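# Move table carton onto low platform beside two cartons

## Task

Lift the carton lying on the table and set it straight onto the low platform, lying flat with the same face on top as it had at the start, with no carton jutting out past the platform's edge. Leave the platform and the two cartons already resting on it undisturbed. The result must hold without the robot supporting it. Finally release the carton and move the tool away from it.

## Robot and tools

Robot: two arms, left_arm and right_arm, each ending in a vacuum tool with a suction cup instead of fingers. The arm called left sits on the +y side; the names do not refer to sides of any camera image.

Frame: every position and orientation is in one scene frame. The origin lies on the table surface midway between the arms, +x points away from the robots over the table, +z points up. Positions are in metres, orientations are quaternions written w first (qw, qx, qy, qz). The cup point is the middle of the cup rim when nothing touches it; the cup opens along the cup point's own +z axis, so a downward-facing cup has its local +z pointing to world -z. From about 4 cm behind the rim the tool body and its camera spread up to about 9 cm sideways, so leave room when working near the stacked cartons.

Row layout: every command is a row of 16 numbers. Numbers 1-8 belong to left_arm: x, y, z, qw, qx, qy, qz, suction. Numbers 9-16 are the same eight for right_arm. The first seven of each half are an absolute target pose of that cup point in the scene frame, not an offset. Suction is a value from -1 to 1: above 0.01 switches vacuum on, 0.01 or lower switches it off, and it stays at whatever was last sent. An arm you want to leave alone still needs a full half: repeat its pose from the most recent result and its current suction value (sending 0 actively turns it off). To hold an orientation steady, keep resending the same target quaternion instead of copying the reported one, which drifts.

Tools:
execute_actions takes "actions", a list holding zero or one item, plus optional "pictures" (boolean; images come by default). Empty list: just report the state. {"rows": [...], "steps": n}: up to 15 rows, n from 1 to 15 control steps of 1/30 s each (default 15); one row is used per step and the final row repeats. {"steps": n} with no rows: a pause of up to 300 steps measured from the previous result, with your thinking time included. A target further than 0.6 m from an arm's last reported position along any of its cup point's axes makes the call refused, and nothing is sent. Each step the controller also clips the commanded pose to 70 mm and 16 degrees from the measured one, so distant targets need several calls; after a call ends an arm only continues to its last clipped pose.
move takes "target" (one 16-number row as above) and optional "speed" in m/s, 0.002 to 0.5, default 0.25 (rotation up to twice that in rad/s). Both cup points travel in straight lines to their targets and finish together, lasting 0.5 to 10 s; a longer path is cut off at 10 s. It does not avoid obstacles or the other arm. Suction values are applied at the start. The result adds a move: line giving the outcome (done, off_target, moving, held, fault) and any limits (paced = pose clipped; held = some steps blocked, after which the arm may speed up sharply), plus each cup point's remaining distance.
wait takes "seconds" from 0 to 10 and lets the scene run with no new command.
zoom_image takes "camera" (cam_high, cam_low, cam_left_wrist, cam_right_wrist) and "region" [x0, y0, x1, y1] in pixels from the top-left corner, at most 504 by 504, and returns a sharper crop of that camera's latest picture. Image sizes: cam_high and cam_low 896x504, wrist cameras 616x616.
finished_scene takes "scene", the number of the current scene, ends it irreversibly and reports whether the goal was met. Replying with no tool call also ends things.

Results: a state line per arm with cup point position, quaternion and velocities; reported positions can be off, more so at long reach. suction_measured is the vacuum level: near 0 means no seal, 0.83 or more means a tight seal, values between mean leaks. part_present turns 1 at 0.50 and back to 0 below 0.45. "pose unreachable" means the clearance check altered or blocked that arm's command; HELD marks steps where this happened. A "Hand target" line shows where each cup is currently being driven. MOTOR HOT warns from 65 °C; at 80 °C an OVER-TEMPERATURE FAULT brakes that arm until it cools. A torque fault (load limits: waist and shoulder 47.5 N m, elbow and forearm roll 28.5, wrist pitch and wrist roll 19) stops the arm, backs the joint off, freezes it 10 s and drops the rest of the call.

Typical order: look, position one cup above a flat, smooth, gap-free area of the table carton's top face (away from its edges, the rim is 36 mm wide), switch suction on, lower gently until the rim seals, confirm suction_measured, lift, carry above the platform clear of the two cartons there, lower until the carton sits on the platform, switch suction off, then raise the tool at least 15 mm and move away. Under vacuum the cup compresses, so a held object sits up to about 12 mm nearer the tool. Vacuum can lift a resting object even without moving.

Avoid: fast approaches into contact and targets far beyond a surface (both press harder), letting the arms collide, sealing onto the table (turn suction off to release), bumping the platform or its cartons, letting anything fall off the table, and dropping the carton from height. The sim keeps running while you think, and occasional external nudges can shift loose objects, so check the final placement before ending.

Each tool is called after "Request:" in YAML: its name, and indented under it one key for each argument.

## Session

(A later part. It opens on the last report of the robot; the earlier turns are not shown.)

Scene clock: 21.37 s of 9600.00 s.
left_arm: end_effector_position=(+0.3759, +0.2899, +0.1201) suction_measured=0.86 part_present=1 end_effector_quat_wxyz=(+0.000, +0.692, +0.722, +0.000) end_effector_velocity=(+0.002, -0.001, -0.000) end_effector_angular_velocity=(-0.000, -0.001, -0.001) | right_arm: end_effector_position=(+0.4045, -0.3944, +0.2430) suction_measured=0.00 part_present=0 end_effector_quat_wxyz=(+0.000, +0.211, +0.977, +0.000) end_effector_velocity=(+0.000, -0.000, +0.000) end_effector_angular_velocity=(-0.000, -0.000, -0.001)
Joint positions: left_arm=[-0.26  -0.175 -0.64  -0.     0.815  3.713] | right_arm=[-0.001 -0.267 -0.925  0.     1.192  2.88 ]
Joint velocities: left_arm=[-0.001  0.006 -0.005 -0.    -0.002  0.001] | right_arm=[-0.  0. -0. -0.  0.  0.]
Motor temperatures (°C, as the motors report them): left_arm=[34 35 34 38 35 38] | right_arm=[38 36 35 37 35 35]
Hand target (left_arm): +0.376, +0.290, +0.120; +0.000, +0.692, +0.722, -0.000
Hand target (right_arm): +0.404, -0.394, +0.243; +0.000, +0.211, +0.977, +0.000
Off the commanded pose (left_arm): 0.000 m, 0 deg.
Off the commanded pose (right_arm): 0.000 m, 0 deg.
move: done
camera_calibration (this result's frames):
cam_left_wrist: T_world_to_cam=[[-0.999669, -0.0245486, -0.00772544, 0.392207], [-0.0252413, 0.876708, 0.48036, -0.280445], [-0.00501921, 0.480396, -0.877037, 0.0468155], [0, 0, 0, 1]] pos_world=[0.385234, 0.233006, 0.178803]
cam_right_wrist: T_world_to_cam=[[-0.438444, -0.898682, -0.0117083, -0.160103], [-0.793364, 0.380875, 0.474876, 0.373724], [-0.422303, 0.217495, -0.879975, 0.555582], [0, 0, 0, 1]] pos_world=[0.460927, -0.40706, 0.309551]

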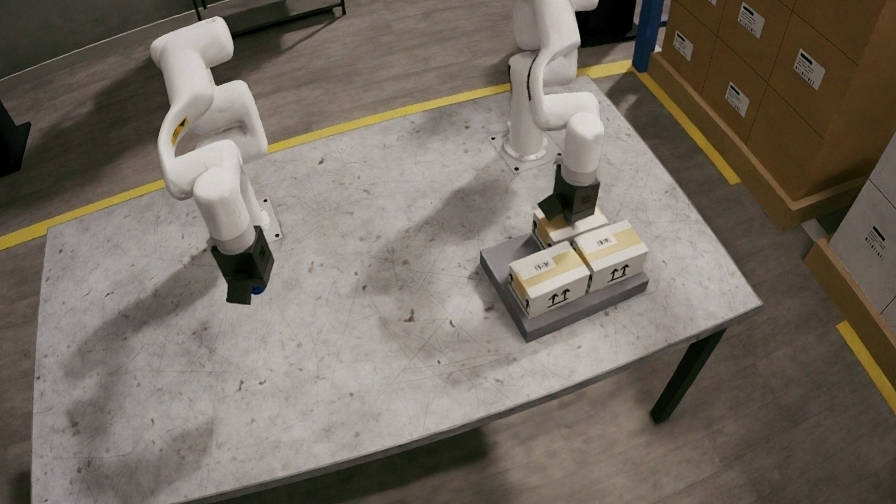

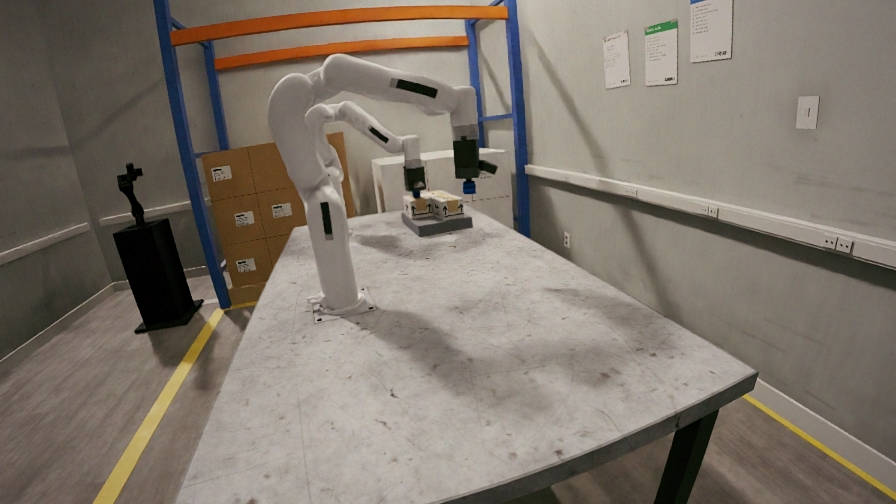

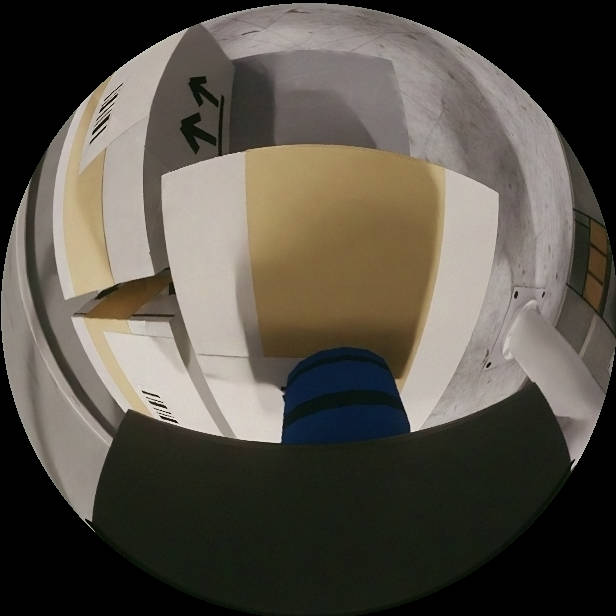

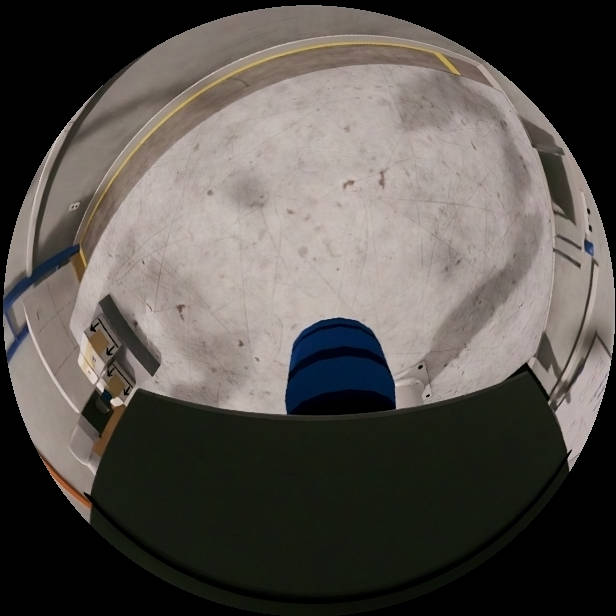

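Request:
move:
  target: [0.379,0.29,0.112,0,0.6915,0.7224,0,1,0.4045,-0.3944,0.243,0,0.211,0.977,0,0]
  speed: 0.02

Request:
execute_actions:
  actions:
    - {"rows":[[0.379,0.29,0.111,0,0.6915,0.7224,0,0,0.4045,-0.3944,0.243,0,0.211,0.977,0,0]],"steps":12}

Request:
move:
  target: [0.379,0.29,0.25,0,0.6915,0.7224,0,0,0.4045,-0.3944,0.243,0,0.211,0.977,0,0]
  speed: 0.2

Scene clock: 23.10 s of 9600.00 s.
left_arm: end_effector_position=(+0.3821, +0.2897, +0.1189) suction_measured=0.86 part_present=1 end_effector_quat_wxyz=(+0.006, +0.691, +0.722, +0.004) end_effector_velocity=(-0.007, +0.000, -0.004) end_effector_angular_velocity=(-0.001, +0.004, -0.001) | right_arm: end_effector_position=(+0.4045, -0.3944, +0.2430) suction_measured=0.00 part_present=0 end_effector_quat_wxyz=(-0.000, +0.211, +0.977, +0.000) end_effector_velocity=(+0.000, -0.000, -0.000) end_effector_angular_velocity=(-0.001, +0.000, -0.001)
Joint positions: left_arm=[-0.258 -0.161 -0.647  0.     0.795  3.715] | right_arm=[-0.001 -0.267 -0.925  0.     1.192  2.88 ]
Joint velocities: left_arm=[-0.002 -0.012  0.026 -0.002 -0.01   0.   ] | right_arm=[-0.     0.    -0.    -0.001 -0.     0.001]
Motor temperatures (°C, as the motors report them): left_arm=[34 35 34 38 35 38] | right_arm=[38 36 35 37 35 35]
Hand target (left_arm): +0.379, +0.290, +0.112; +0.000, +0.692, +0.722, -0.000
Hand target (right_arm): +0.404, -0.394, +0.243; -0.000, +0.211, +0.977, +0.000
Off the commanded pose (left_arm): 0.008 m, 1 deg.
Off the commanded pose (right_arm): 0.000 m, 0 deg.
move: off_target (left_arm)
camera_calibration (this result's frames):
cam_left_wrist: T_world_to_cam=[[-0.999467, -0.0250814, -0.0208842, 0.400068], [-0.0320171, 0.877663, 0.478208, -0.277028], [0.00633516, 0.478622, -0.877998, 0.0421388], [0, 0, 0, 1]] pos_world=[0.390718, 0.233003, 0.17783]
cam_right_wrist: T_world_to_cam=[[-0.438444, -0.898682, -0.0117084, -0.160103], [-0.793364, 0.380875, 0.474876, 0.373723], [-0.422303, 0.217495, -0.879975, 0.555582], [0, 0, 0, 1]] pos_world=[0.460927, -0.40706, 0.309551]

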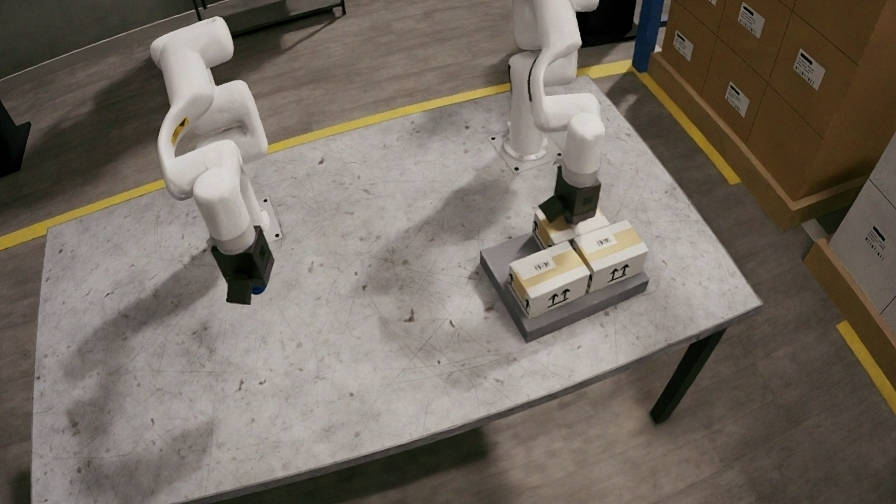

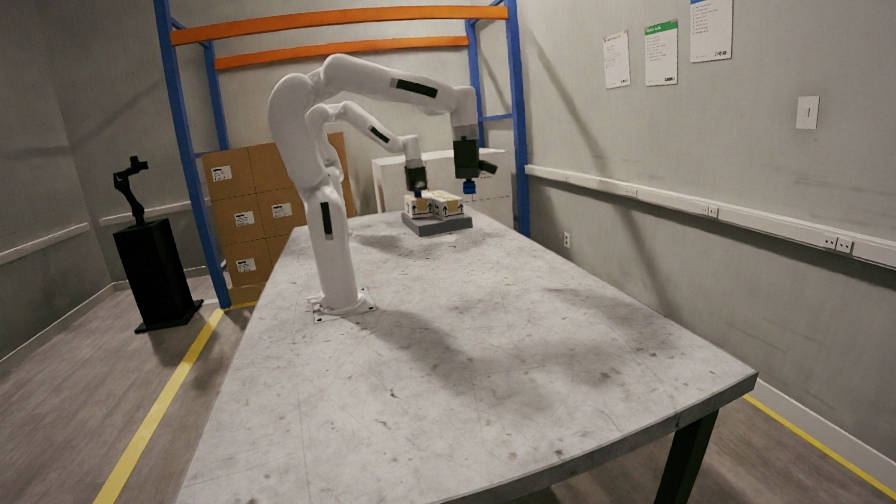

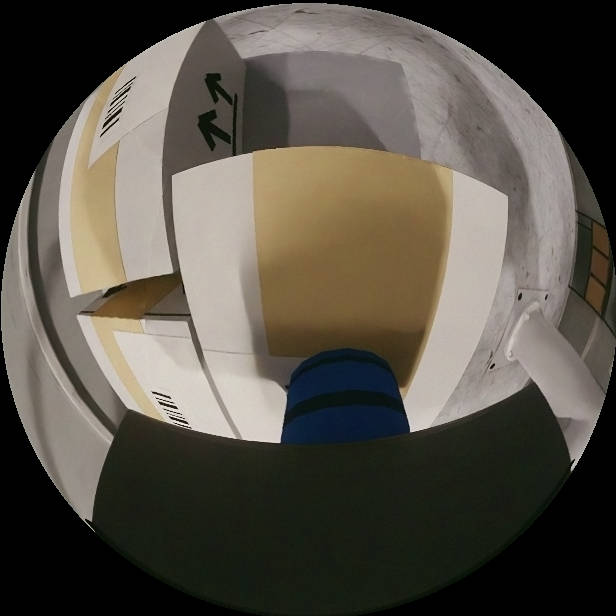

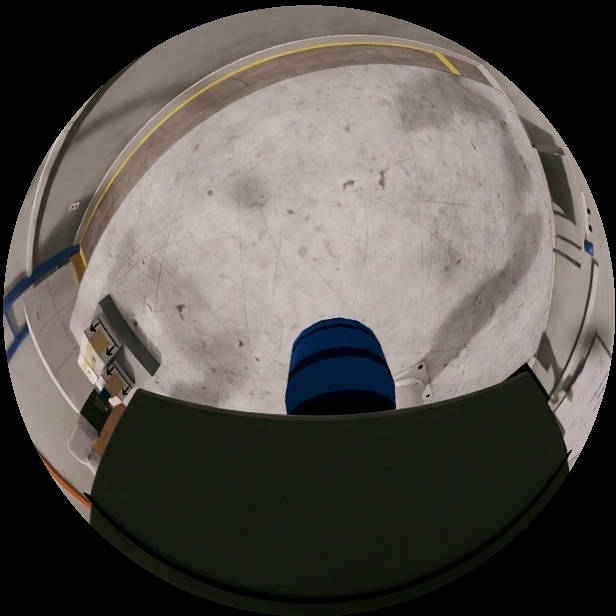

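Scene clock: 23.50 s of 9600.00 s.
left_arm: end_effector_position=(+0.3841, +0.2893, +0.1199) suction_measured=0.01 part_present=0 end_effector_quat_wxyz=(+0.009, +0.691, +0.722, +0.006) end_effector_velocity=(+0.001, -0.000, +0.000) end_effector_angular_velocity=(-0.001, -0.003, -0.000) | right_arm: end_effector_position=(+0.4045, -0.3944, +0.2430) suction_measured=0.00 part_present=0 end_effector_quat_wxyz=(+0.000, +0.211, +0.977, +0.000) end_effector_velocity=(+0.000, +0.000, +0.000) end_effector_angular_velocity=(-0.001, -0.001, +0.003)
Joint positions: left_arm=[-0.258 -0.162 -0.647  0.     0.787  3.715] | right_arm=[-0.001 -0.267 -0.925  0.     1.192  2.88 ]
Joint velocities: left_arm=[-0.     0.    -0.    -0.    -0.003 -0.   ] | right_arm=[ 0.001 -0.    -0.001 -0.001 -0.001 -0.002]
Motor temperatures (°C, as the motors report them): left_arm=[34 35 34 38 35 38] | right_arm=[38 36 35 37 35 35]
Hand target (left_arm): +0.379, +0.290, +0.111; +0.000, +0.692, +0.722, -0.000
Hand target (right_arm): +0.404, -0.394, +0.243; -0.000, +0.211, +0.977, +0.000
Off the commanded pose (left_arm): 0.010 m, 1 deg.
Off the commanded pose (right_arm): 0.000 m, 0 deg.
Steps of this call (steps 1 to 12: all 12 steps of this action). Readings (end_effector_position | what the end effector reports):
1: left_arm (+0.3819, +0.2897, +0.1187) | right_arm (+0.4045, -0.3944, +0.2430) | left_arm suction_measured=0.56 part_present=1 | right_arm suction_measured=0.00 part_present=0
2: left_arm (+0.3820, +0.2897, +0.1189) | right_arm (+0.4045, -0.3944, +0.2430) | left_arm suction_measured=0.21 part_present=0 | right_arm suction_measured=0.00 part_present=0
4: left_arm (+0.3829, +0.2896, +0.1195) | right_arm (+0.4045, -0.3944, +0.2430) | left_arm suction_measured=0.01 part_present=0 | right_arm suction_measured=0.00 part_present=0
8: left_arm (+0.3840, +0.2895, +0.1200) | right_arm (+0.4045, -0.3944, +0.2430) | left_arm suction_measured=0.01 part_present=0 | right_arm suction_measured=0.00 part_present=0
12: the state above
camera_calibration (this result's frames):
cam_left_wrist: T_world_to_cam=[[-0.999265, -0.0248984, -0.0291623, 0.402936], [-0.0357954, 0.8784, 0.476584, -0.275652], [0.01375, 0.477277, -0.878645, 0.0408537], [0, 0, 0, 1]] pos_world=[0.392211, 0.232667, 0.179018]
cam_right_wrist: T_world_to_cam=[[-0.438444, -0.898682, -0.0117083, -0.160102], [-0.793364, 0.380875, 0.474876, 0.373724], [-0.422303, 0.217495, -0.879975, 0.555582], [0, 0, 0, 1]] pos_world=[0.460927, -0.40706, 0.309551]

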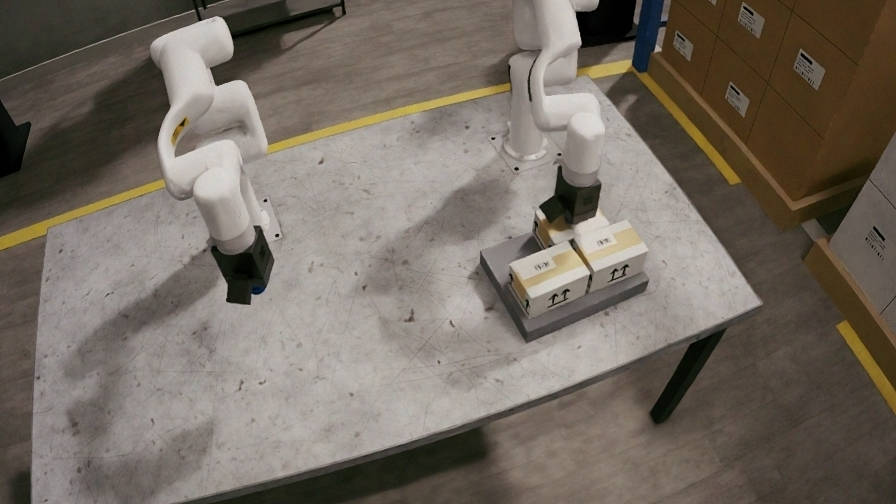

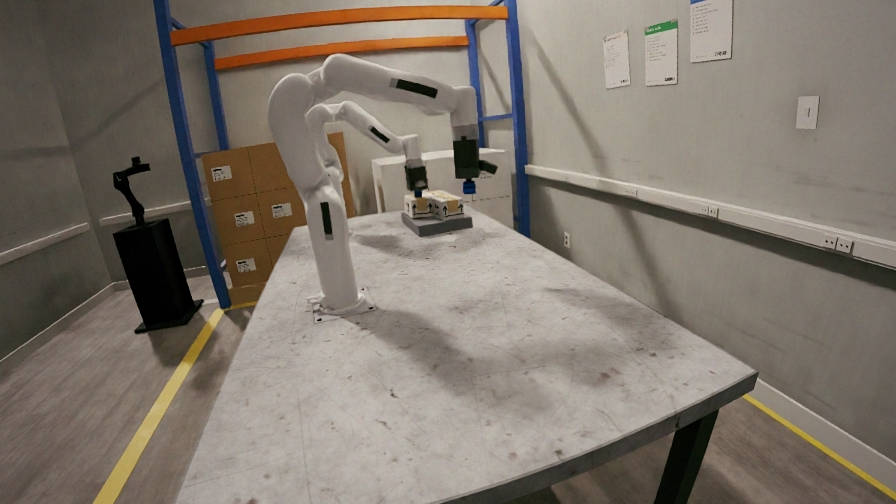

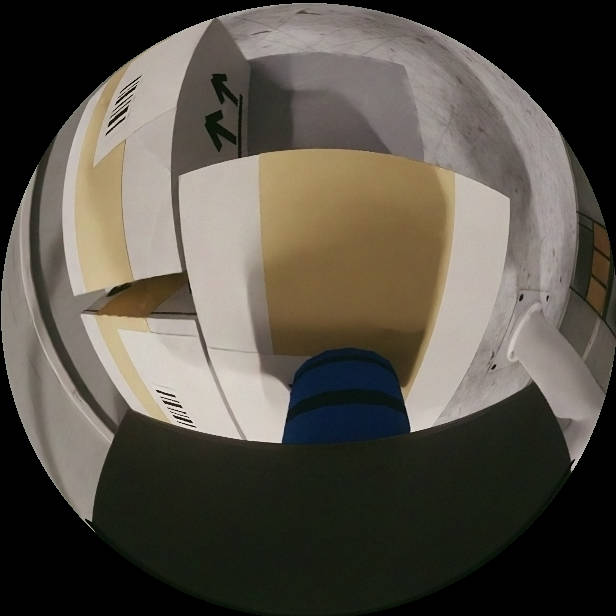

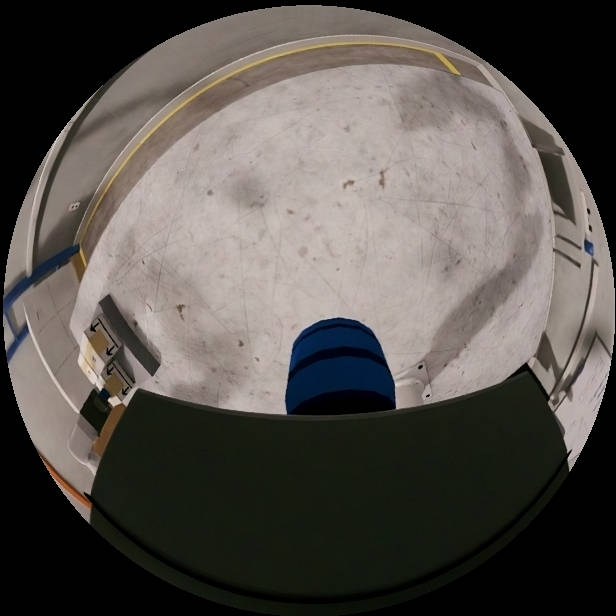

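Scene clock: 24.83 s of 9600.00 s.
left_arm: end_effector_position=(+0.3789, +0.2903, +0.2492) suction_measured=0.01 part_present=0 end_effector_quat_wxyz=(-0.001, +0.691, +0.723, -0.000) end_effector_velocity=(+0.001, -0.000, +0.005) end_effector_angular_velocity=(-0.001, -0.004, +0.000) | right_arm: end_effector_position=(+0.4045, -0.3944, +0.2430) suction_measured=0.00 part_present=0 end_effector_quat_wxyz=(+0.000, +0.211, +0.977, -0.000) end_effector_velocity=(+0.000, +0.001, +0.000) end_effector_angular_velocity=(+0.001, -0.001, +0.000)
Joint positions: left_arm=[-0.258 -0.322 -0.894  0.001  1.217  3.714] | right_arm=[-0.001 -0.267 -0.925  0.     1.192  2.88 ]
Joint velocities: left_arm=[ 0.    -0.002 -0.013 -0.     0.012  0.   ] | right_arm=[ 0.001  0.    -0.     0.001 -0.     0.   ]
Motor temperatures (°C, as the motors report them): left_arm=[34 35 34 38 35 38] | right_arm=[38 36 35 37 35 35]
Hand target (left_arm): +0.379, +0.290, +0.250; -0.000, +0.691, +0.723, +0.000
Hand target (right_arm): +0.404, -0.394, +0.243; +0.000, +0.211, +0.977, +0.000
Off the commanded pose (left_arm): 0.001 m, 0 deg.
Off the commanded pose (right_arm): 0.000 m, 0 deg.
move: done
camera_calibration (this result's frames):
cam_left_wrist: T_world_to_cam=[[-0.999645, -0.0258419, -0.00651497, 0.396273], [-0.0257876, 0.876228, 0.481207, -0.342673], [-0.00672674, 0.481204, -0.876583, 0.16015], [0, 0, 0, 1]] pos_world=[0.388373, 0.233435, 0.307863]
cam_right_wrist: T_world_to_cam=[[-0.438444, -0.898682, -0.0117082, -0.160103], [-0.793364, 0.380875, 0.474876, 0.373724], [-0.422303, 0.217495, -0.879975, 0.555582], [0, 0, 0, 1]] pos_world=[0.460927, -0.40706, 0.309551]

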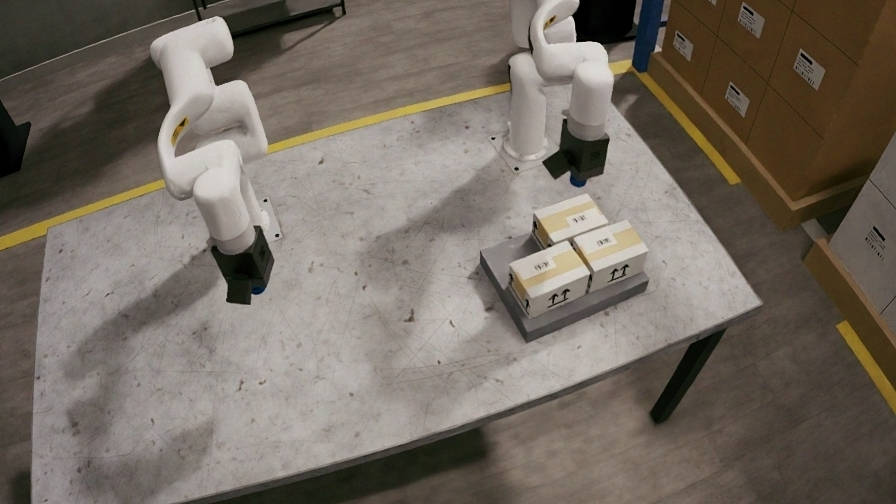

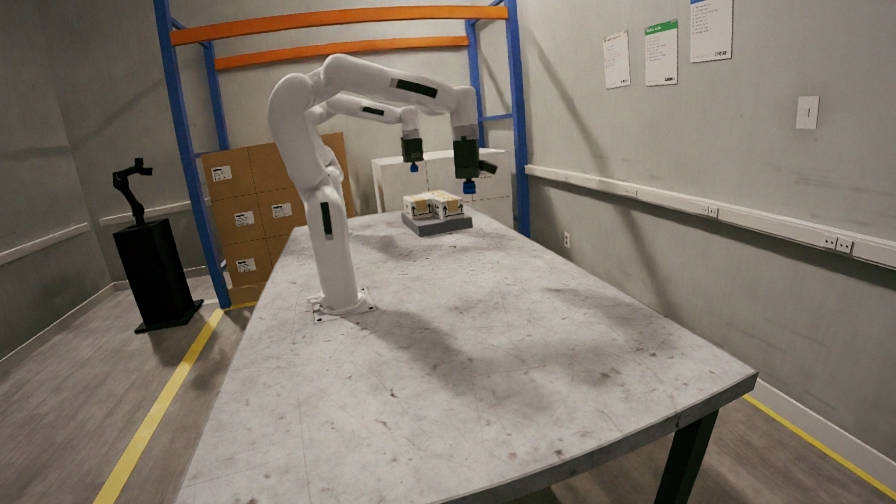

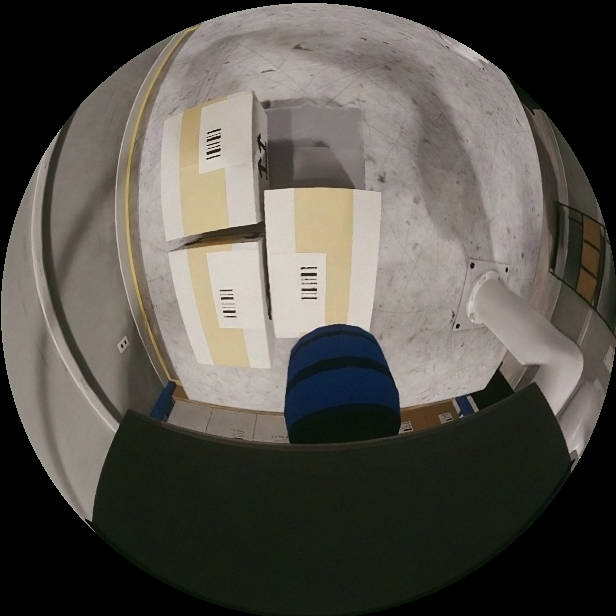

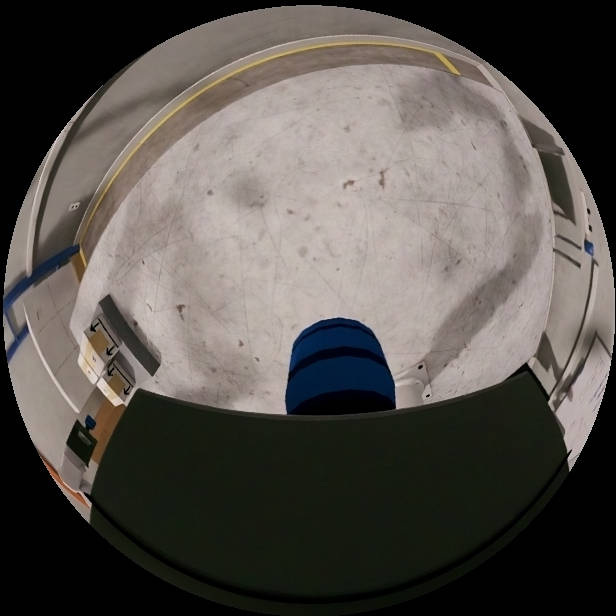

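Request:
finished_scene:
  scene: 1

The scene is finished: the task was done.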